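## Task

Move the blue bin, and no other bin, to the bench edge closest to the arms. Then set the hook down flat on the bench next to that bin, with its handle sticking out past that same edge. Every other object has to finish resting on the same thing it rests on now. Nothing counts as done if it stays in place only because a robot is holding it. At the end, release everything and move the arms away.

## Robot and tools

Robots and cameras. There are three identical i2rt Big YAM arms named arm1, arm2 and arm3. Each has six revolute joints, a two-finger gripper and a wrist camera (arm1_cam_wrist, arm2_cam_wrist, arm3_cam_wrist). Two fixed room cameras, room_a and room_b, watch the scene. With joints 1 and 6 at 0 and the hand level and pointing forward, the wrist camera rides on top of the hand and looks toward the fingertips. The hand reaches roughly 1.0 m out from the joint 1 axis at full extension. Joints move at different speeds, so the path between two postures can sweep wide.

Frame. All poses share one scene frame with its origin on the floor and +z upward. The hand point lies halfway between the fingertips; the hand z axis runs along the fingers and the fingers close along its y axis. Foot poses are never printed.

execute_actions. Argument actions is a list holding exactly one action, or empty to just read state and images. An action is an object keyed by arm name; each arm entry holds joints, a map from joint name to an absolute target (not an offset). Names and ranges: joint1_rad -2.879 to 2.879 (base yaw; positive is counter-clockwise seen from above; 0 extends the arm the way its foot faces); joint2_rad 0 to 3.141 (shoulder; 0 has the upper arm pointing back, near level, increasing lifts it up then forward); joint3_rad 0 to 3.019 (elbow; 0 is fully folded, increasing opens it); joint4_rad -1.692 to 1.57 (hand pitch; positive tips fingers up); joint5_rad -1.57 to 1.57 (sideways hand swing; positive toward the arm's right); joint6_rad -2.094 to 2.094 (hand roll; positive is clockwise viewed from behind the hand); gripper_m 0 to 0.093, the fingertip gap in metres. Angles are radians. Tolerances counted as reached: ±0.045, ±0.14, ±0.09, ±0.055, ±0.03, ±0.035 rad for joints 1 to 6, ±0.003 m for the gripper. Each finger pad squeezes with up to about 50 to 62 N, sometimes less. Example: {"arm1": {"joints": {"gripper_m": 0.05}}, "arm2": {"joints": {"joint1_rad": 0.3}}}. All named motions start at once and may finish at different moments; no action runs past 15 s. Any unknown key or out-of-range number rejects the whole call and nothing moves. Optional cameras lists which images to return (omitted, null or ["all"] gives every camera, [] gives none); the pictures line lists cameras in image order. Joints or arms you omit may still be driving toward earlier targets.

wait takes seconds (0 to 10), commands nothing, and returns state and images. zoom_image takes camera and region [x0, y0, x1, y1] in pixels from the top-left of that camera's latest full image, at most 504 by 504, and returns a closer view. finished_scene takes scene (the current scene number) and ends it for good after the last command has been held; its result reports success and gives the next task. Between calls the arms keep holding the last command while the simulation runs.

Reading results. joint_status tells how each commanded motion ended. off_target: stopped short and may still be pushing. contact_stop or time_out: the joint now holds where it stopped; after time_out it may keep a target at most 0.375, 0.375, 0.113, 0.225, 0.075, 0.3 rad (joints 1 to 6) from its position and keep pushing, and will move there if freed. Sending the reported position relieves the push. "joint command not followed", often with a cause line, means a safety check blocked that arm's joint targets (the gripper part still runs); those joints show not_followed and the arm may retry them on later actions until given acceptable targets. This check guards against self and arm-to-arm collisions but can be late and ignores fingers, gripper housings and wrist cameras. on_its_own lists what the arm is doing uncommanded; "held at" is a target, not a position. A joint lifting a load slowly sags. Tiny target changes may not move a joint. If a result reports a stop, the remaining execute_actions, wait and finished_scene calls in that same reply are skipped.

Motor heat. Holding loads or pushing warms motors, even while idle between calls. A MOTOR HOT line appears from 85 °C; at 100 °C the arm goes limp until cooled (OVER-TEMPERATURE FAULT), and unreached keys read limit_stop_at_motor_heat, which says nothing about contact; resend the targets. Some heat carries into the next scene.

Avoid. Arms do not stop on contact and can push hard; two arms pressing each other hard ends the run, and hard hits are penalised; no state line reports arm contact, though objects touching arms are fine. Do not drop, slam or knock items, and never push anything off the work area or onto the floor, which ends the scene. Loose objects may occasionally get a brief shove from outside. Finish with grippers open and arms clear, with everything resting on its own.

Each tool is called by a JSON object that holds its "api" and its "payload".

## Session

{"api": "execute_actions", "payload": {"actions": []}}

Scene clock: 0.00 s.
arm1.joint_positions: joint1_rad=-0.560 joint2_rad=+0.585 joint3_rad=+1.356 joint4_rad=-1.545 joint5_rad=+0.041 joint6_rad=-0.377 gripper_m=+0.095
arm1.joint_status: not commanded
arm1.hand: x=-0.8336 y=+0.1522 z=+1.3002 quat_wxyz=(-0.377, +0.600, -0.696, -0.117) (m; scene frame)
arm2.joint_positions: joint1_rad=+0.656 joint2_rad=+0.584 joint3_rad=+1.420 joint4_rad=-1.459 joint5_rad=-0.138 joint6_rad=-0.173 gripper_m=+0.095
arm2.joint_status: not commanded
arm2.hand: x=-0.1256 y=+0.1504 z=+1.2655 quat_wxyz=(-0.192, +0.832, -0.318, -0.412) (m; scene frame)
arm3.joint_positions: joint1_rad=-0.064 joint2_rad=+0.392 joint3_rad=+1.709 joint4_rad=-1.612 joint5_rad=-0.102 joint6_rad=-0.023 gripper_m=+0.095
arm3.joint_status: not commanded
arm3.hand: x=+0.9092 y=+0.0428 z=+1.4235 quat_wxyz=(-0.435, +0.547, -0.588, -0.407) (m; scene frame)
pictures: arm1_cam_wrist, arm2_cam_wrist, arm3_cam_wrist, room_a, room_b
Images, in order (width x height): arm1_cam_wrist 616x616, arm2_cam_wrist 616x616, arm3_cam_wrist 616x616, room_a 896x504, room_b 896x504.

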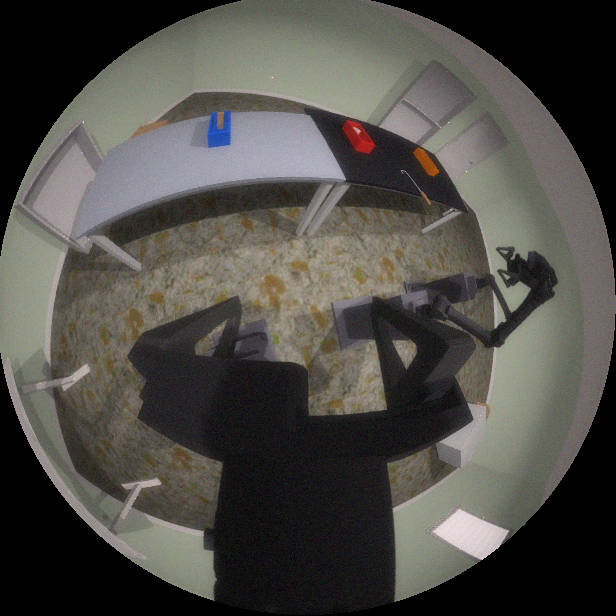

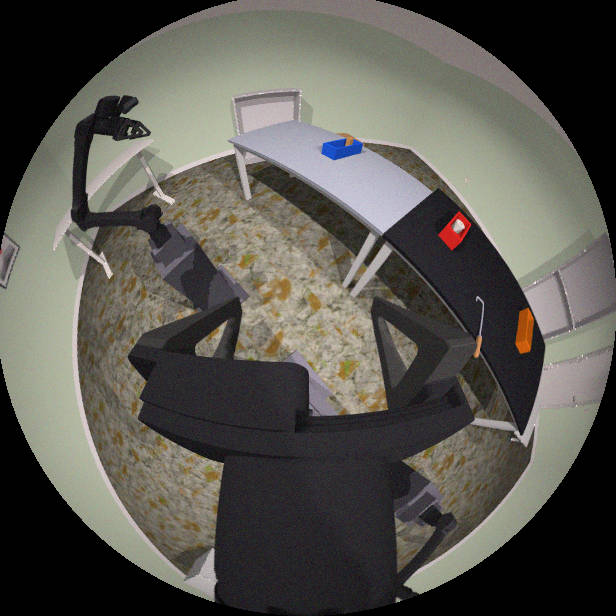

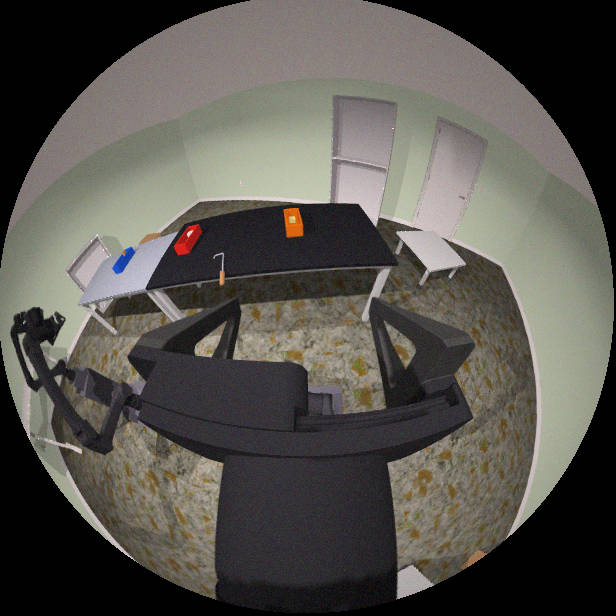

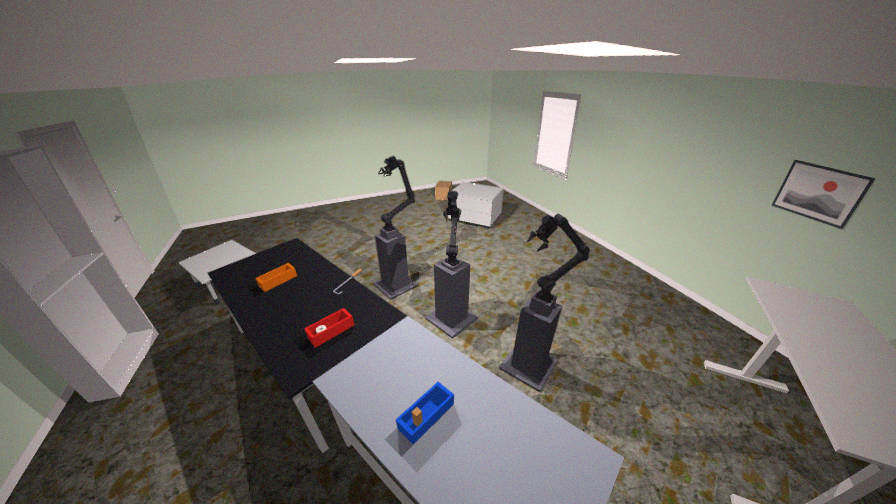

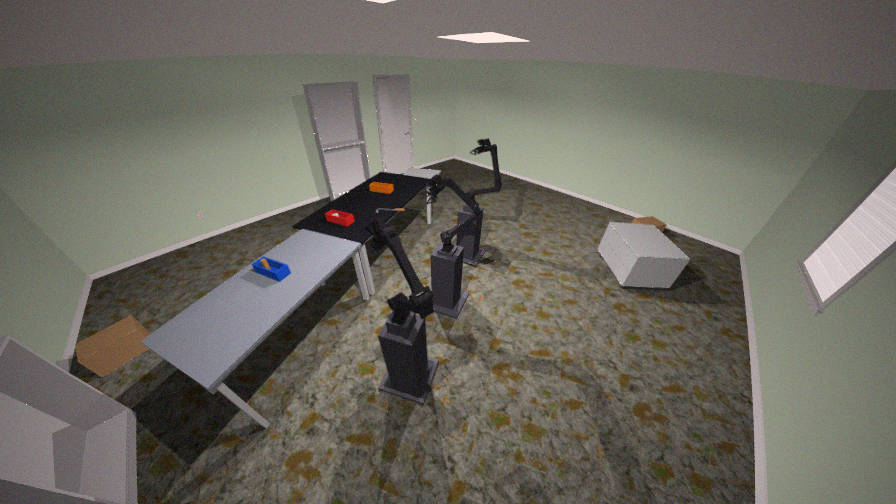

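{"api": "execute_actions", "payload": {"actions": [{"arm2":{"joints":{"joint1_rad":-0.5,"joint2_rad":1.57,"joint3_rad":1.57,"joint4_rad":0,"joint5_rad":0,"joint6_rad":0}},"arm1":{"joints":{"joint1_rad":0,"joint2_rad":1.57,"joint3_rad":1.57,"joint4_rad":-0.8,"joint5_rad":0,"joint6_rad":0}},"arm3":{"joints":{"joint1_rad":-0.6,"joint2_rad":1.0,"joint3_rad":1.0,"joint4_rad":0,"joint5_rad":0,"joint6_rad":0}}}]}}

{"api": "zoom_image", "payload": {"camera": "room_a", "region": [200,200,640,500]}}

Scene clock: 5.47 s.
arm1.joint_positions: joint1_rad=+0.001 joint2_rad=+1.597 joint3_rad=+1.557 joint4_rad=-0.826 joint5_rad=+0.001 joint6_rad=-0.016 gripper_m=+0.095
arm1.joint_status: all done
arm1.hand: x=-0.9677 y=+0.6291 z=+1.1201 quat_wxyz=(-0.245, +0.685, -0.638, -0.252) (m; scene frame)
arm2.joint_positions: joint1_rad=-0.509 joint2_rad=+1.586 joint3_rad=+1.554 joint4_rad=-0.026 joint5_rad=+0.002 joint6_rad=-0.013 gripper_m=+0.095
arm2.joint_status: all done
arm2.hand: x=+0.3938 y=+0.6091 z=+1.2087 quat_wxyz=(-0.604, +0.357, -0.635, -0.322) (m; scene frame)
arm3.joint_positions: joint1_rad=-0.597 joint2_rad=+1.009 joint3_rad=+0.991 joint4_rad=-0.017 joint5_rad=-0.002 joint6_rad=-0.013 gripper_m=+0.095
arm3.joint_status: all done
arm3.hand: x=+1.2504 y=+0.3957 z=+1.2599 quat_wxyz=(-0.634, +0.307, -0.650, -0.286) (m; scene frame)
pictures: arm1_cam_wrist, arm2_cam_wrist, arm3_cam_wrist, room_a, room_b
Images, in order (width x height): arm1_cam_wrist 616x616, arm2_cam_wrist 616x616, arm3_cam_wrist 616x616, room_a 896x504, room_b 896x504.

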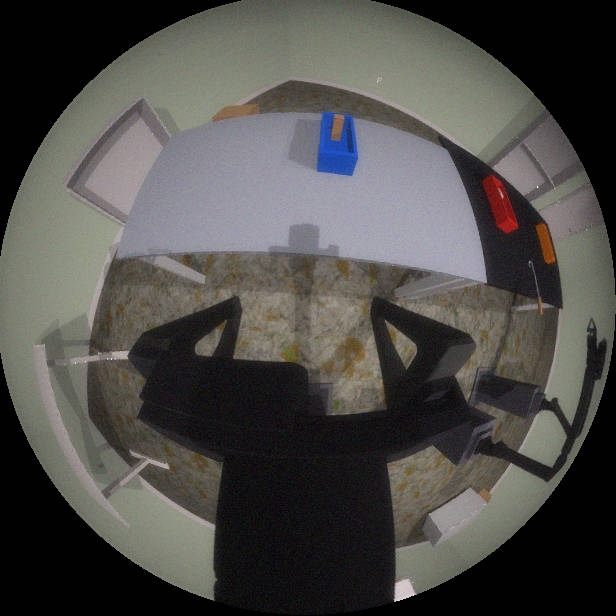

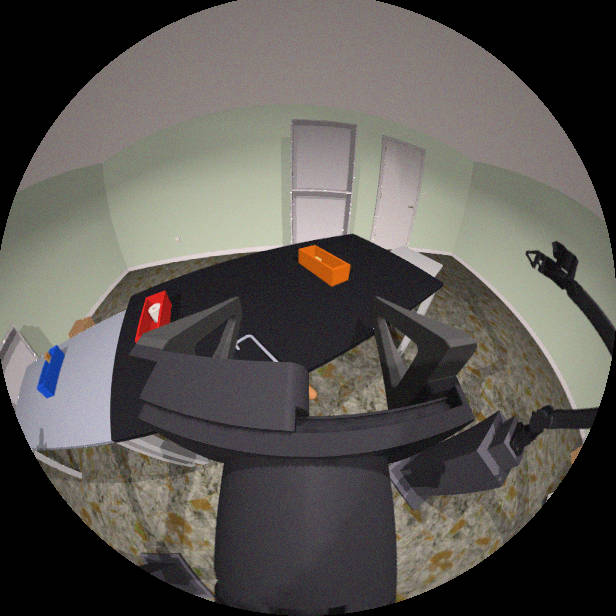

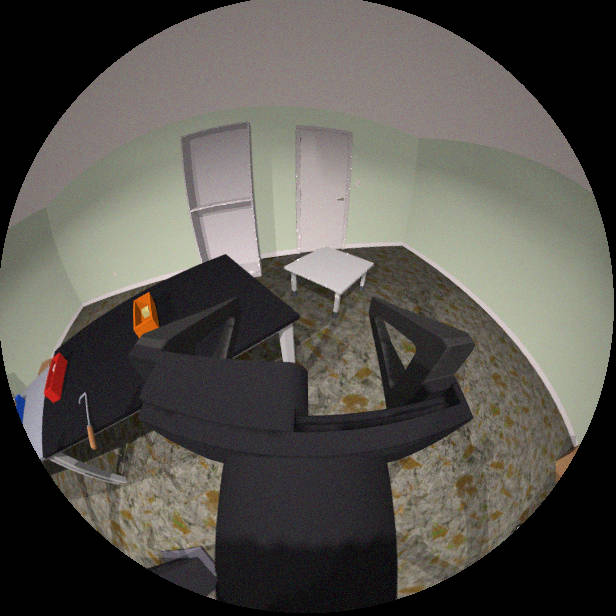

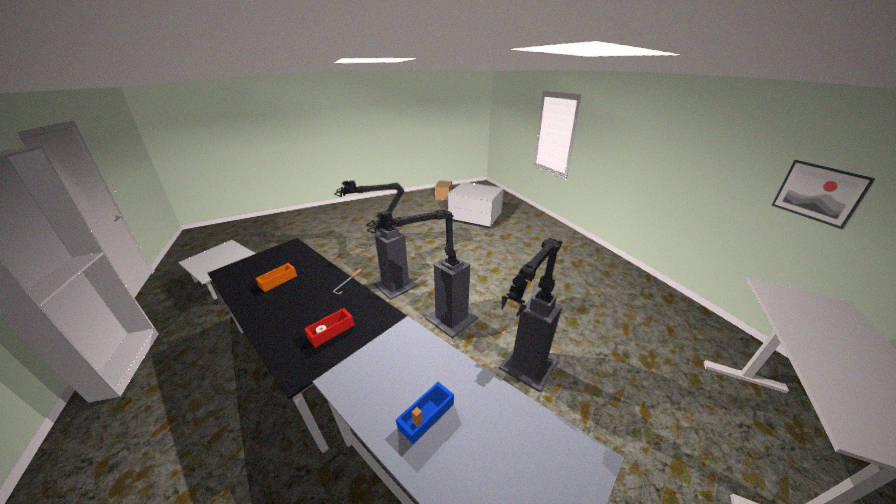

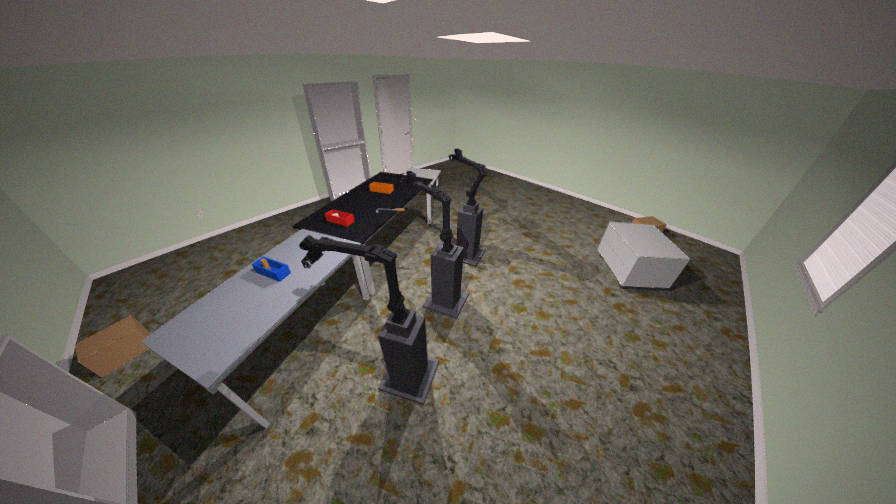

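Region (200, 200, 640, 500) of room_a's 896x504 image, scaled by 1.145, with more detail than that image has; it fills the top 344 rows of this view, and the rest is white.

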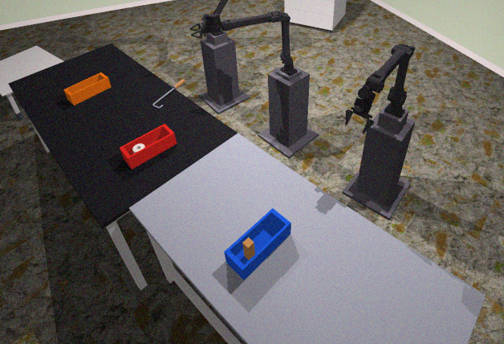

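{"api": "execute_actions", "payload": {"actions": [{"arm2":{"joints":{"joint2_rad":1.57,"joint3_rad":0.8,"joint4_rad":0.77}},"arm1":{"joints":{"joint4_rad":0.03}},"arm3":{"joints":{"joint2_rad":0.5,"joint3_rad":0.5}}}]}}

Scene clock: 12.17 s.
arm1.joint_positions: joint1_rad=+0.001 joint2_rad=+1.597 joint3_rad=+1.557 joint4_rad=+0.000 joint5_rad=+0.001 joint6_rad=-0.015 gripper_m=+0.095
arm1.joint_status: all done
arm1.hand: x=-0.9731 y=+0.7130 z=+1.2987 quat_wxyz=(-0.485, +0.525, -0.488, -0.502) (m; scene frame)
arm2.joint_positions: joint1_rad=-0.509 joint2_rad=+1.572 joint3_rad=+0.804 joint4_rad=+0.742 joint5_rad=+0.002 joint6_rad=-0.013 gripper_m=+0.095
arm2.joint_status: all done
arm2.hand: x=+0.3352 y=+0.5124 z=+0.9648 quat_wxyz=(-0.614, +0.352, -0.626, -0.327) (m; scene frame)
arm3.joint_positions: joint1_rad=-0.597 joint2_rad=+0.507 joint3_rad=+0.504 joint4_rad=-0.013 joint5_rad=-0.002 joint6_rad=-0.013 gripper_m=+0.095
arm3.joint_status: all done
arm3.hand: x=+1.1510 y=+0.2787 z=+1.1566 quat_wxyz=(-0.640, +0.304, -0.644, -0.289) (m; scene frame)
pictures: arm1_cam_wrist, arm2_cam_wrist, arm3_cam_wrist, room_a, room_b
Images, in order (width x height): arm1_cam_wrist 616x616, arm2_cam_wrist 616x616, arm3_cam_wrist 616x616, room_a 896x504, room_b 896x504.

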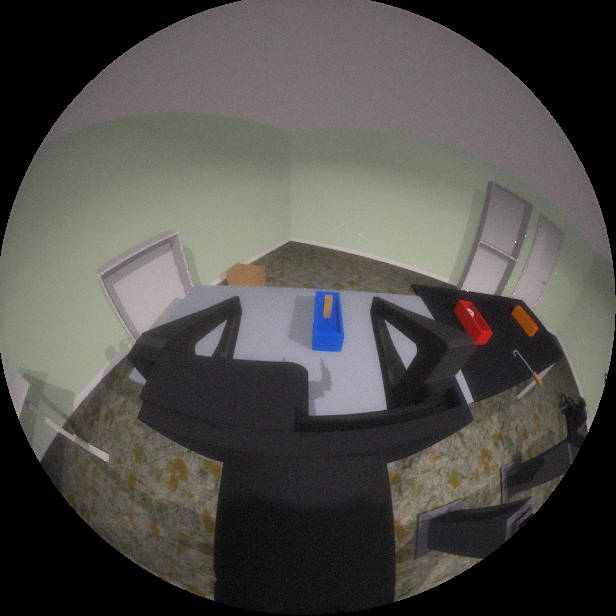

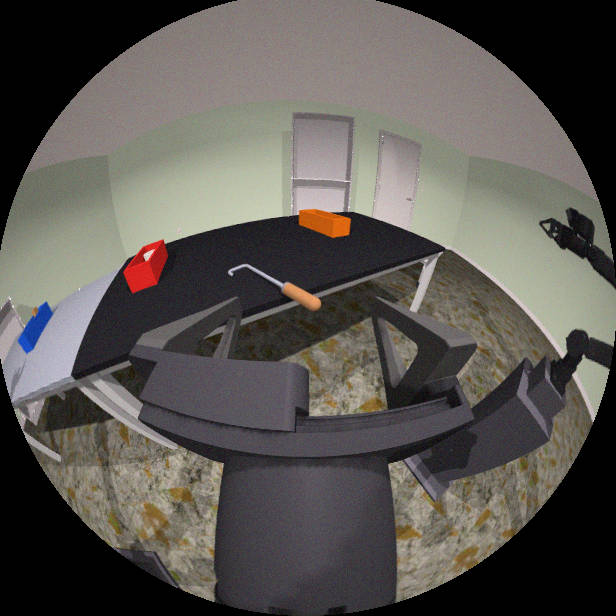

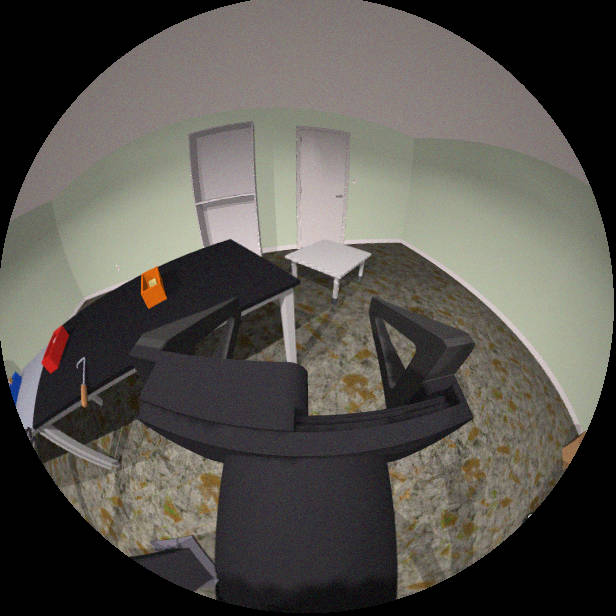

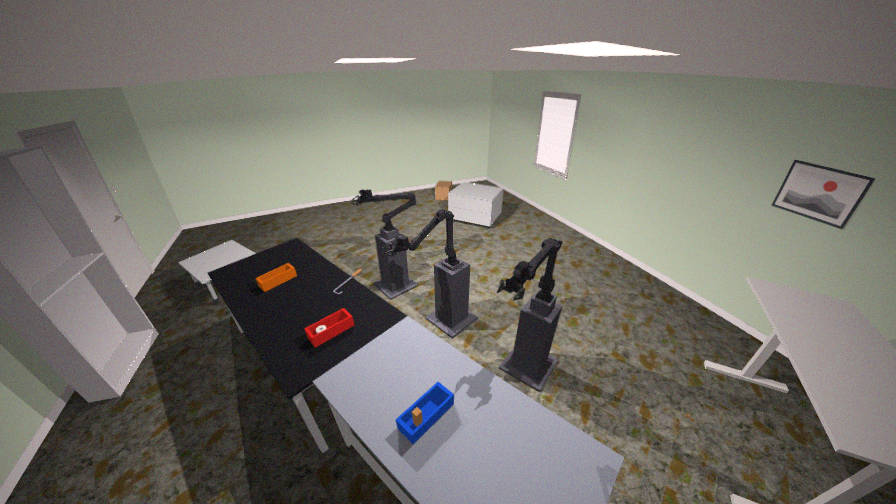

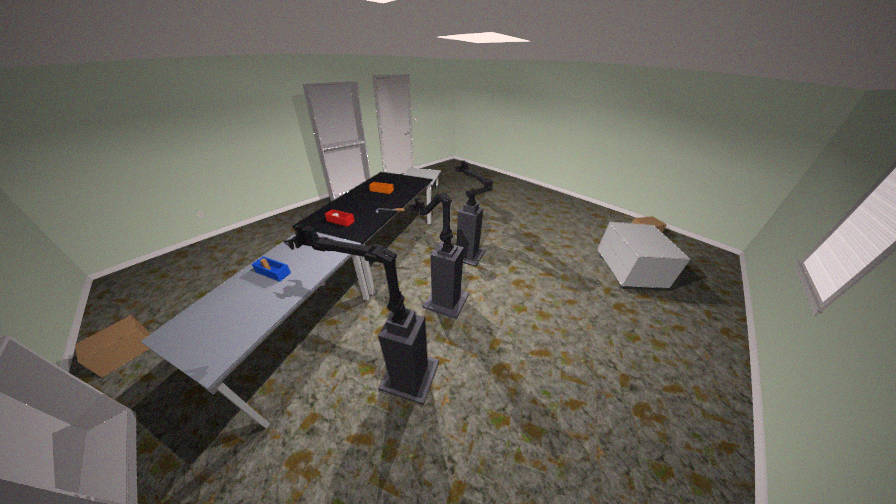

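{"api": "execute_actions", "payload": {"actions": [{"arm2":{"joints":{"joint1_rad":-0.62,"joint2_rad":2.3,"joint3_rad":1.72,"joint4_rad":0.65,"joint5_rad":-0.66}},"arm1":{"joints":{"joint1_rad":-0.1,"joint2_rad":2.3,"joint3_rad":1.8,"joint4_rad":0.3}}}]}}

Scene clock: 20.57 s.
arm1.joint_positions: joint1_rad=-0.110 joint2_rad=+2.339 joint3_rad=+1.769 joint4_rad=+0.286 joint5_rad=+0.000 joint6_rad=-0.015 gripper_m=+0.095
arm1.joint_status: all done
arm1.hand: x=-0.8822 y=+0.8829 z=+0.9005 quat_wxyz=(-0.444, +0.551, -0.573, -0.412) (m; scene frame)
arm2.joint_positions: joint1_rad=-0.627 joint2_rad=+2.305 joint3_rad=+1.670 joint4_rad=+0.662 joint5_rad=-0.658 joint6_rad=-0.013 gripper_m=+0.095
arm2.joint_status: all done
arm2.hand: x=+0.4597 y=+0.7159 z=+0.8710 quat_wxyz=(-0.518, +0.499, -0.495, -0.487) (m; scene frame)
arm3.joint_positions: joint1_rad=-0.597 joint2_rad=+0.507 joint3_rad=+0.504 joint4_rad=-0.013 joint5_rad=-0.002 joint6_rad=-0.013 gripper_m=+0.095
arm3.joint_status: not commanded
arm3.hand: x=+1.1510 y=+0.2787 z=+1.1566 quat_wxyz=(-0.640, +0.304, -0.644, -0.289) (m; scene frame)
pictures: arm1_cam_wrist, arm2_cam_wrist, arm3_cam_wrist, room_a, room_b
Images, in order (width x height): arm1_cam_wrist 616x616, arm2_cam_wrist 616x616, arm3_cam_wrist 616x616, room_a 896x504, room_b 896x504.

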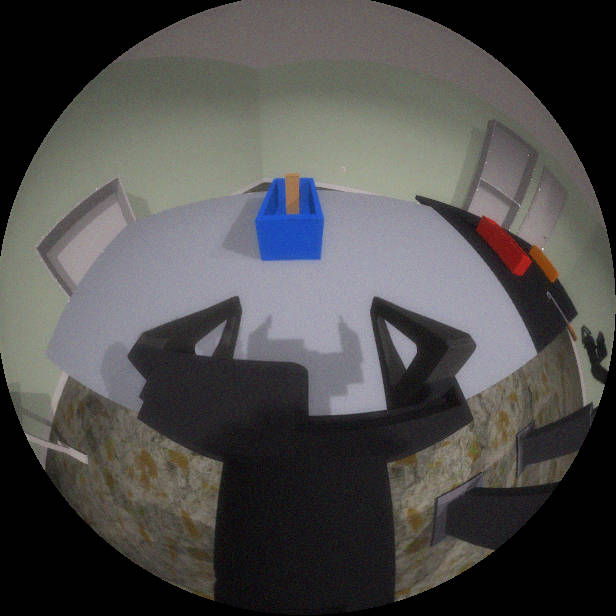

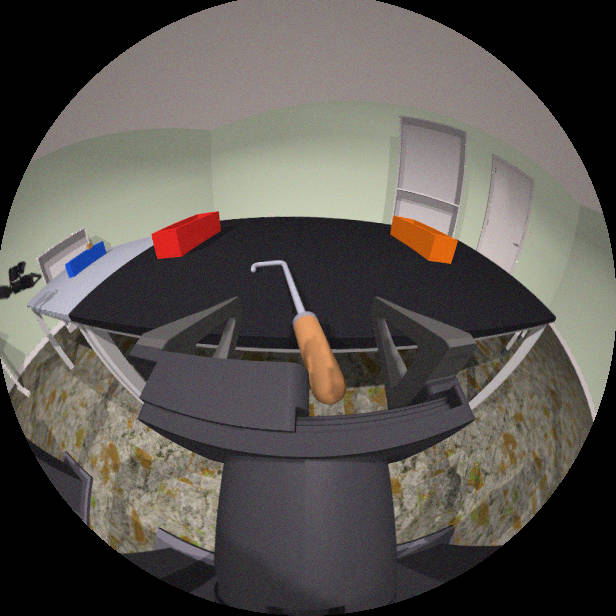

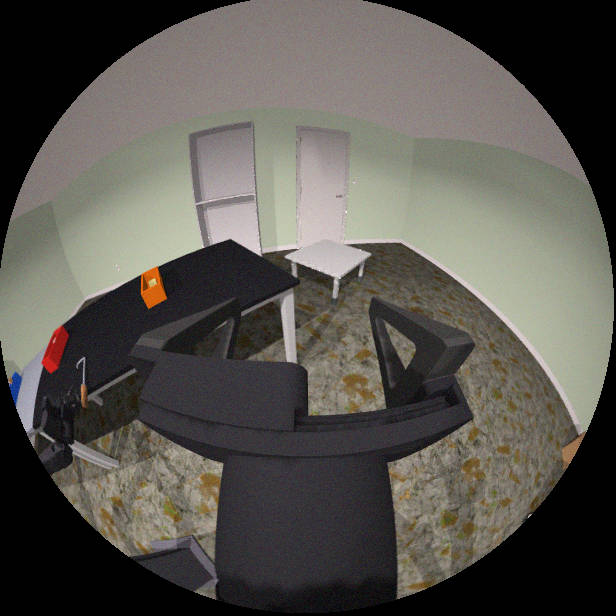

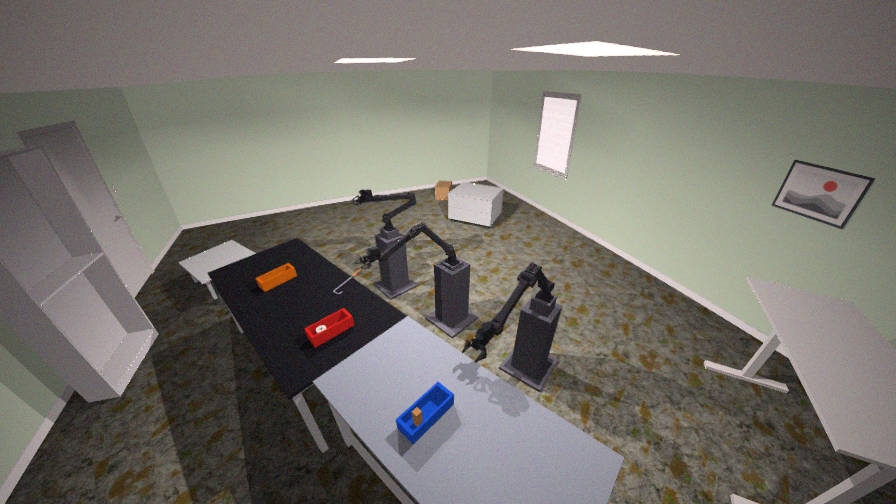

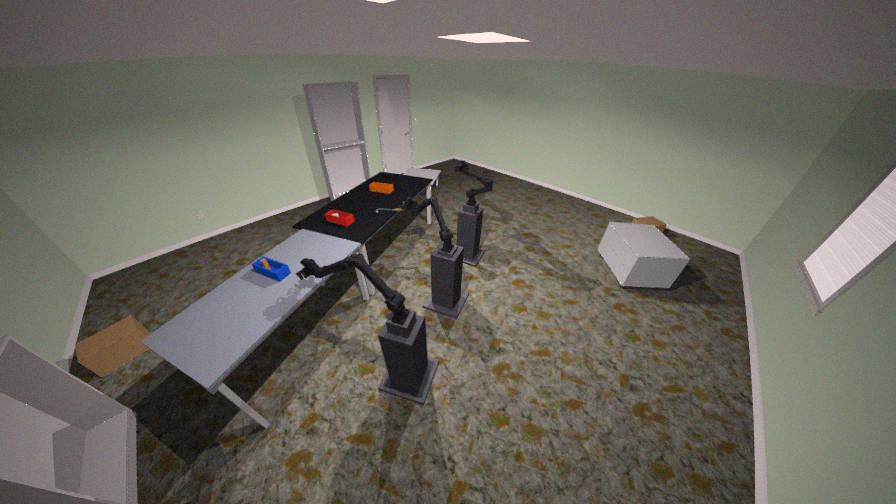

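{"api": "execute_actions", "payload": {"actions": [{"arm2":{"joints":{"joint1_rad":-0.67,"joint2_rad":2.46,"joint3_rad":1.87,"joint4_rad":0.67,"joint5_rad":-0.88}},"arm1":{"joints":{"joint1_rad":0.2,"joint2_rad":1.5,"joint3_rad":1.0,"joint4_rad":0.5}}}], "cameras": ["arm2_cam_wrist","arm3_cam_wrist","room_b"]}}

{"api": "zoom_image", "payload": {"camera": "room_b", "region": [360,180,460,240]}}

Scene clock: 26.40 s.
arm1.joint_positions: joint1_rad=+0.192 joint2_rad=+1.495 joint3_rad=+1.000 joint4_rad=+0.483 joint5_rad=+0.001 joint6_rad=-0.013 gripper_m=+0.095
arm1.joint_status: all done
arm1.hand: x=-1.0893 y=+0.6129 z=+1.1437 quat_wxyz=(-0.441, +0.562, -0.429, -0.553) (m; scene frame)
arm2.joint_positions: joint1_rad=-0.668 joint2_rad=+2.462 joint3_rad=+1.815 joint4_rad=+0.662 joint5_rad=-0.878 joint6_rad=-0.013 gripper_m=+0.095
arm2.joint_status: all done
arm2.hand: x=+0.4716 y=+0.7174 z=+0.8147 quat_wxyz=(-0.468, +0.543, -0.453, -0.530) (m; scene frame)
arm3.joint_positions: joint1_rad=-0.597 joint2_rad=+0.507 joint3_rad=+0.504 joint4_rad=-0.013 joint5_rad=-0.002 joint6_rad=-0.013 gripper_m=+0.095
arm3.joint_status: not commanded
arm3.hand: x=+1.1510 y=+0.2787 z=+1.1566 quat_wxyz=(-0.640, +0.304, -0.644, -0.289) (m; scene frame)
pictures: arm2_cam_wrist, arm3_cam_wrist, room_b
Images, in order (width x height): arm2_cam_wrist 616x616, arm3_cam_wrist 616x616, room_b 896x504.

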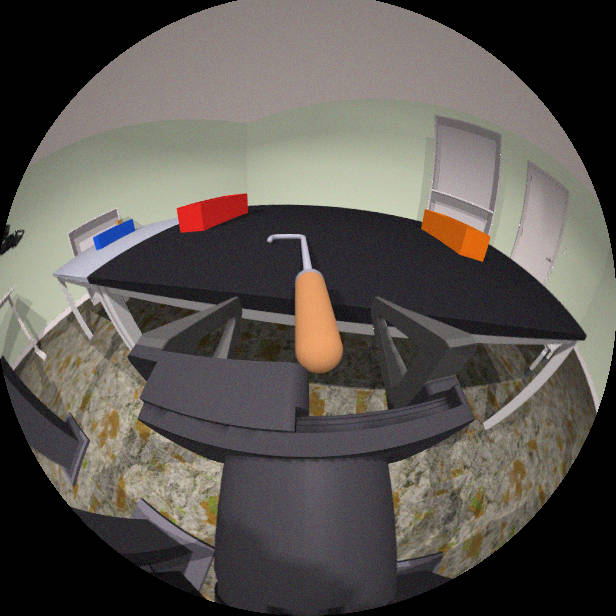

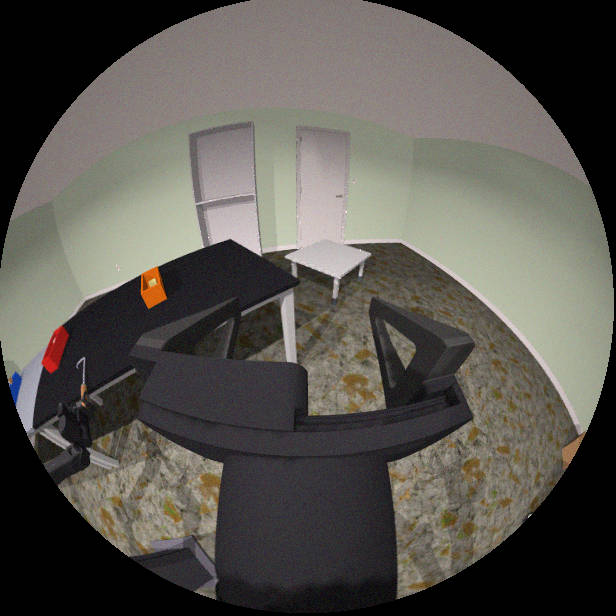

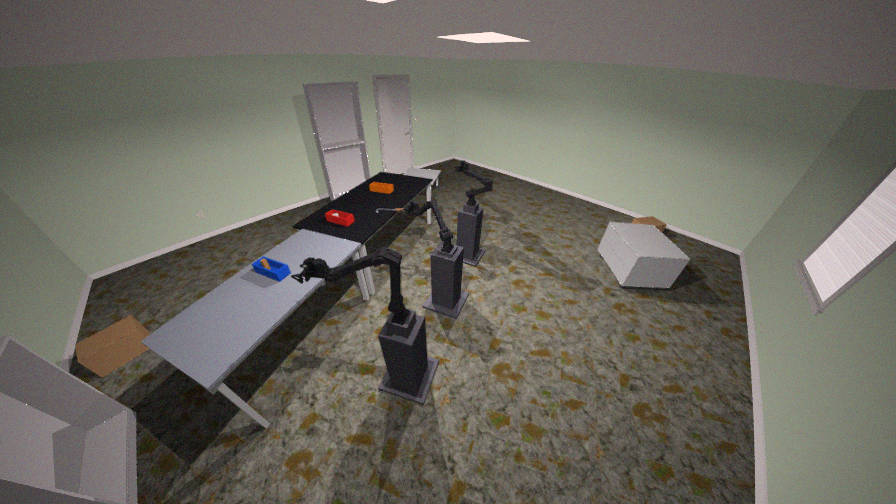

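Region (360, 180, 460, 240) of room_b's 896x504 image, scaled by 5.040, with more detail than that image has; it fills the top 302 rows of this view, and the rest is white.

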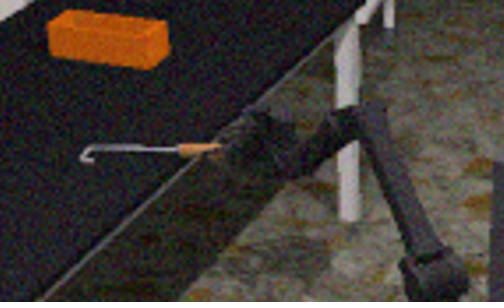

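{"api": "execute_actions", "payload": {"actions": [{"arm2":{"joints":{"joint1_rad":-0.64,"joint2_rad":2.57,"joint3_rad":1.99,"joint4_rad":0.64,"joint5_rad":-0.88}}}], "cameras": ["arm2_cam_wrist","arm3_cam_wrist"]}}

{"api": "zoom_image", "payload": {"camera": "arm3_cam_wrist", "region": [30,340,150,460]}}

Scene clock: 30.20 s.
arm1.joint_positions: joint1_rad=+0.192 joint2_rad=+1.495 joint3_rad=+1.000 joint4_rad=+0.483 joint5_rad=+0.001 joint6_rad=-0.013 gripper_m=+0.095
arm1.joint_status: not commanded
arm1.hand: x=-1.0893 y=+0.6129 z=+1.1437 quat_wxyz=(-0.441, +0.562, -0.429, -0.553) (m; scene frame)
arm2.joint_positions: joint1_rad=-0.647 joint2_rad=+2.560 joint3_rad=+1.931 joint4_rad=+0.654 joint5_rad=-0.879 joint6_rad=-0.013 gripper_m=+0.095
arm2.joint_status: all done
arm2.hand: x=+0.4692 y=+0.7426 z=+0.7872 quat_wxyz=(-0.465, +0.548, -0.444, -0.535) (m; scene frame)
arm3.joint_positions: joint1_rad=-0.597 joint2_rad=+0.507 joint3_rad=+0.504 joint4_rad=-0.013 joint5_rad=-0.002 joint6_rad=-0.013 gripper_m=+0.095
arm3.joint_status: not commanded
arm3.hand: x=+1.1510 y=+0.2787 z=+1.1566 quat_wxyz=(-0.640, +0.304, -0.644, -0.289) (m; scene frame)
pictures: arm2_cam_wrist, arm3_cam_wrist
Images, in order (width x height): arm2_cam_wrist 616x616, arm3_cam_wrist 616x616.

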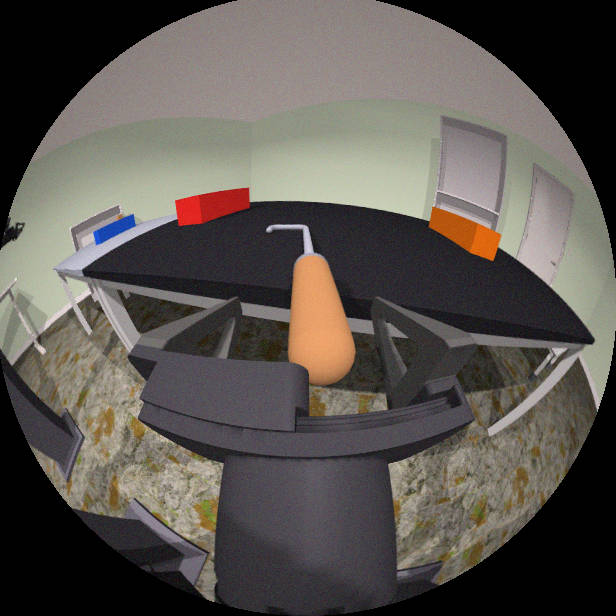

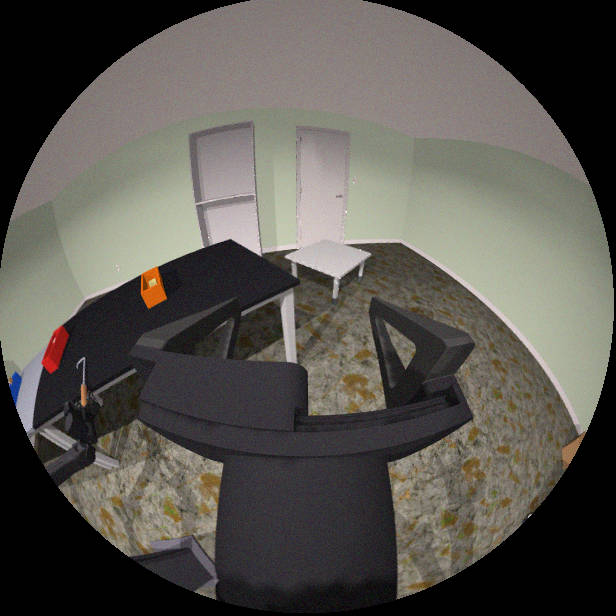

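Region (30, 340, 150, 460) of arm3_cam_wrist's 616x616 image, scaled by 4.200, with more detail than that image has.

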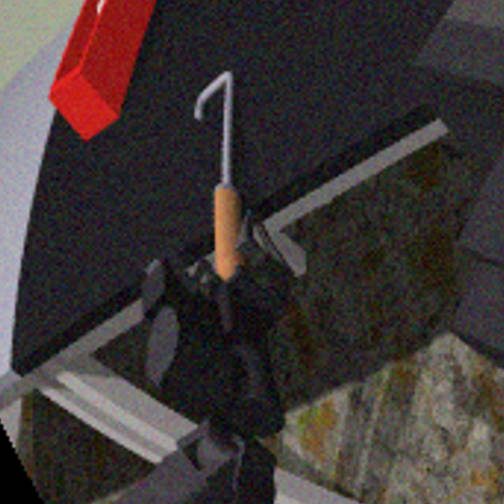

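{"api": "execute_actions", "payload": {"actions": [{"arm2":{"joints":{"joint4_rad":0.59}}}], "cameras": []}}

{"api": "execute_actions", "payload": {"actions": [{"arm2":{"joints":{"gripper_m":0.0}}}], "cameras": ["arm2_cam_wrist"]}}

Scene clock: 33.77 s.
arm1.joint_positions: joint1_rad=+0.192 joint2_rad=+1.495 joint3_rad=+1.000 joint4_rad=+0.483 joint5_rad=+0.001 joint6_rad=-0.013 gripper_m=+0.095
arm1.joint_status: not commanded
arm1.hand: x=-1.0893 y=+0.6129 z=+1.1437 quat_wxyz=(-0.441, +0.562, -0.429, -0.553) (m; scene frame)
arm2.joint_positions: joint1_rad=-0.647 joint2_rad=+2.560 joint3_rad=+1.931 joint4_rad=+0.605 joint5_rad=-0.879 joint6_rad=-0.013 gripper_m=+0.095
arm2.joint_status: all done
arm2.hand: x=+0.4692 y=+0.7426 z=+0.7784 quat_wxyz=(-0.448, +0.548, -0.461, -0.535) (m; scene frame)
arm3.joint_positions: joint1_rad=-0.597 joint2_rad=+0.507 joint3_rad=+0.504 joint4_rad=-0.013 joint5_rad=-0.002 joint6_rad=-0.013 gripper_m=+0.095
arm3.joint_status: not commanded
arm3.hand: x=+1.1510 y=+0.2787 z=+1.1566 quat_wxyz=(-0.640, +0.304, -0.644, -0.289) (m; scene frame)
pictures: none
No camera images: the call's "cameras" was empty. Leave "cameras" out to get every camera's image.

Scene clock: 34.50 s.
arm1.joint_positions: joint1_rad=+0.192 joint2_rad=+1.495 joint3_rad=+1.000 joint4_rad=+0.483 joint5_rad=+0.001 joint6_rad=-0.013 gripper_m=+0.095
arm1.joint_status: not commanded
arm1.hand: x=-1.0893 y=+0.6129 z=+1.1437 quat_wxyz=(-0.441, +0.562, -0.429, -0.553) (m; scene frame)
arm2.joint_positions: joint1_rad=-0.647 joint2_rad=+2.560 joint3_rad=+1.931 joint4_rad=+0.605 joint5_rad=-0.878 joint6_rad=-0.012 gripper_m=+0.030
arm2.joint_status: gripper_m off_target (ended at +0.030, target +0.000)
arm2.hand: x=+0.4693 y=+0.7426 z=+0.7784 quat_wxyz=(-0.448, +0.548, -0.461, -0.535) (m; scene frame)
arm3.joint_positions: joint1_rad=-0.597 joint2_rad=+0.507 joint3_rad=+0.504 joint4_rad=-0.013 joint5_rad=-0.002 joint6_rad=-0.013 gripper_m=+0.095
arm3.joint_status: not commanded
arm3.hand: x=+1.1510 y=+0.2787 z=+1.1566 quat_wxyz=(-0.640, +0.304, -0.644, -0.289) (m; scene frame)
pictures: arm2_cam_wrist
Images, in order (width x height): arm2_cam_wrist 616x616.

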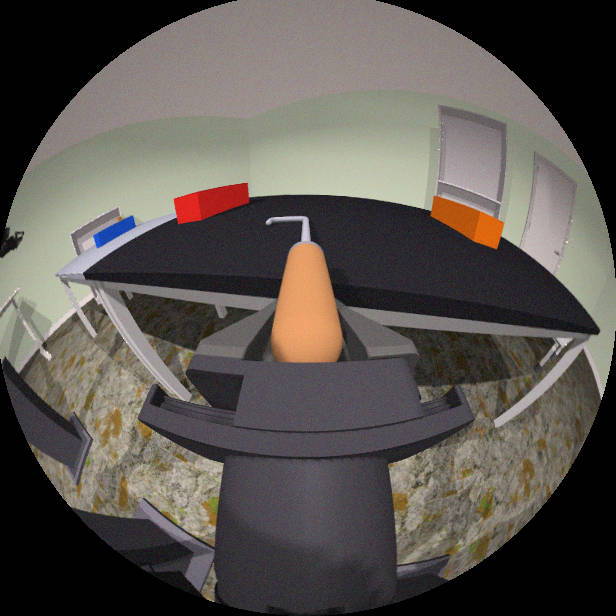

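{"api": "execute_actions", "payload": {"actions": [{"arm2":{"joints":{"joint2_rad":2.25,"joint4_rad":0.4}}}], "cameras": ["arm2_cam_wrist"]}}

{"api": "execute_actions", "payload": {"actions": [{"arm2":{"joints":{"joint1_rad":0.78,"joint5_rad":0.72,"joint3_rad":2.07}}}], "cameras": []}}

{"api": "execute_actions", "payload": {"actions": [{"arm2":{"joints":{"joint2_rad":2.55,"joint4_rad":0.58}}}], "cameras": ["arm2_cam_wrist","room_a"]}}

Scene clock: 39.97 s.
arm1.joint_positions: joint1_rad=+0.192 joint2_rad=+1.495 joint3_rad=+1.000 joint4_rad=+0.483 joint5_rad=+0.001 joint6_rad=-0.013 gripper_m=+0.095
arm1.joint_status: not commanded
arm1.hand: x=-1.0893 y=+0.6129 z=+1.1437 quat_wxyz=(-0.441, +0.562, -0.429, -0.553) (m; scene frame)
arm2.joint_positions: joint1_rad=-0.647 joint2_rad=+2.274 joint3_rad=+1.933 joint4_rad=+0.395 joint5_rad=-0.880 joint6_rad=-0.012 gripper_m=+0.030
arm2.joint_status: all done
arm2.hand: x=+0.4639 y=+0.7398 z=+0.9836 quat_wxyz=(-0.475, +0.548, -0.433, -0.535) (m; scene frame)
arm3.joint_positions: joint1_rad=-0.597 joint2_rad=+0.507 joint3_rad=+0.504 joint4_rad=-0.013 joint5_rad=-0.002 joint6_rad=-0.013 gripper_m=+0.095
arm3.joint_status: not commanded
arm3.hand: x=+1.1510 y=+0.2787 z=+1.1566 quat_wxyz=(-0.640, +0.304, -0.644, -0.289) (m; scene frame)
pictures: arm2_cam_wrist
Images, in order (width x height): arm2_cam_wrist 616x616.

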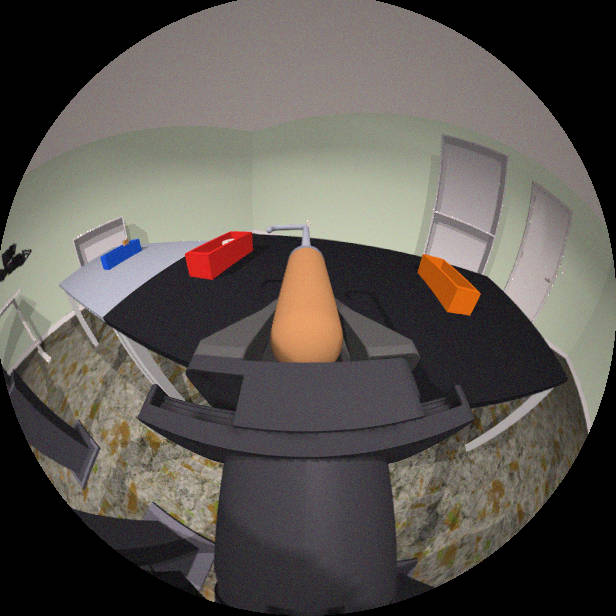

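Scene clock: 43.43 s.
arm1.joint_positions: joint1_rad=+0.192 joint2_rad=+1.495 joint3_rad=+1.000 joint4_rad=+0.483 joint5_rad=+0.001 joint6_rad=-0.013 gripper_m=+0.095
arm1.joint_status: not commanded
arm1.hand: x=-1.0893 y=+0.6129 z=+1.1437 quat_wxyz=(-0.441, +0.562, -0.429, -0.553) (m; scene frame)
arm2.joint_positions: joint1_rad=+0.777 joint2_rad=+2.293 joint3_rad=+1.970 joint4_rad=+0.385 joint5_rad=+0.721 joint6_rad=-0.011 gripper_m=+0.030
arm2.joint_status: joint3_rad time_out (moved +0.037 of +0.137); the others done
arm2.on_its_own: joint3_rad reads +1.970 and still pushes toward +2.070 since a time_out
arm2.hand: x=-0.4928 y=+0.7408 z=+0.9819 quat_wxyz=(-0.504, +0.484, -0.497, -0.515) (m; scene frame)
arm3.joint_positions: joint1_rad=-0.597 joint2_rad=+0.507 joint3_rad=+0.504 joint4_rad=-0.013 joint5_rad=-0.002 joint6_rad=-0.013 gripper_m=+0.095
arm3.joint_status: not commanded
arm3.hand: x=+1.1510 y=+0.2787 z=+1.1566 quat_wxyz=(-0.640, +0.304, -0.644, -0.289) (m; scene frame)
pictures: none
No camera images: the call's "cameras" was empty. Leave "cameras" out to get every camera's image.

not run: a stop came earlier in this reply.

{"api": "execute_actions", "payload": {"actions": [{"arm2":{"joints":{"joint1_rad":0.76,"joint2_rad":2.54,"joint4_rad":0.64}}}], "cameras": ["arm2_cam_wrist","room_a"]}}

Scene clock: 46.80 s.
arm1.joint_positions: joint1_rad=+0.192 joint2_rad=+1.495 joint3_rad=+1.000 joint4_rad=+0.483 joint5_rad=+0.001 joint6_rad=-0.013 gripper_m=+0.095
arm1.joint_status: not commanded
arm1.hand: x=-1.0893 y=+0.6129 z=+1.1437 quat_wxyz=(-0.441, +0.562, -0.429, -0.553) (m; scene frame)
arm2.joint_positions: joint1_rad=+0.771 joint2_rad=+2.591 joint3_rad=+2.008 joint4_rad=+0.611 joint5_rad=+0.719 joint6_rad=-0.008 gripper_m=+0.030
arm2.joint_status: all done
arm2.hand: x=-0.4966 y=+0.7524 z=+0.7865 quat_wxyz=(-0.503, +0.495, -0.500, -0.503) (m; scene frame)
arm3.joint_positions: joint1_rad=-0.597 joint2_rad=+0.507 joint3_rad=+0.504 joint4_rad=-0.013 joint5_rad=-0.002 joint6_rad=-0.013 gripper_m=+0.095
arm3.joint_status: not commanded
arm3.hand: x=+1.1510 y=+0.2787 z=+1.1566 quat_wxyz=(-0.640, +0.304, -0.644, -0.289) (m; scene frame)
pictures: arm2_cam_wrist, room_a
Images, in order (width x height): arm2_cam_wrist 616x616, room_a 896x504.

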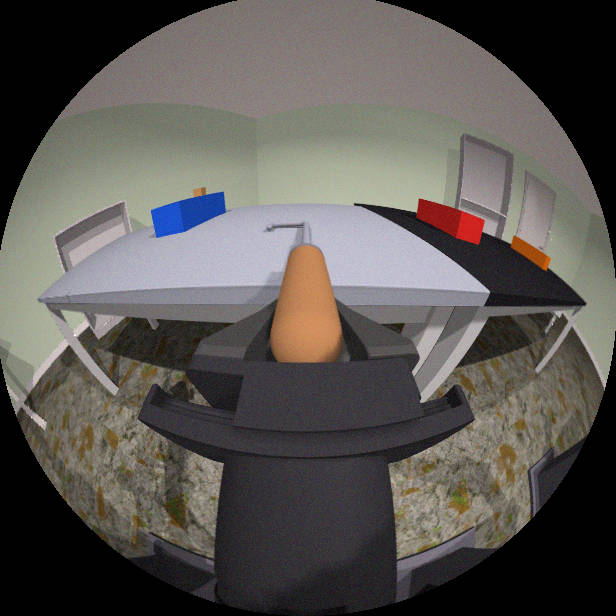

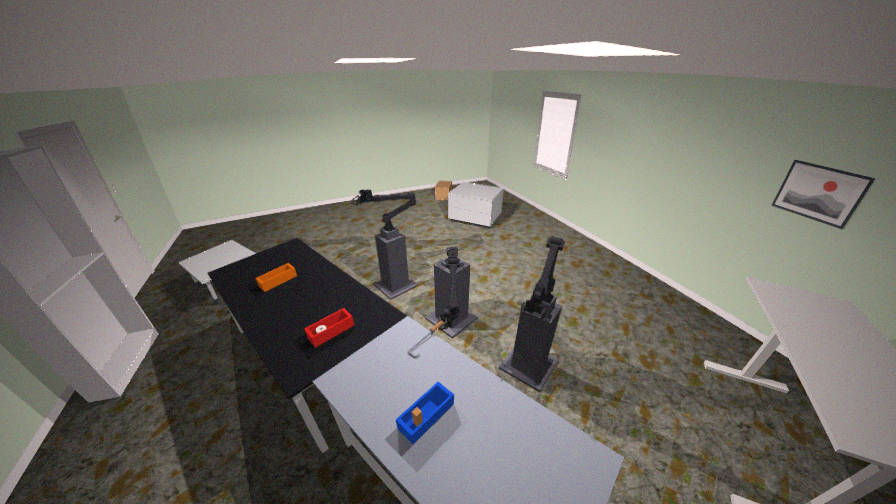

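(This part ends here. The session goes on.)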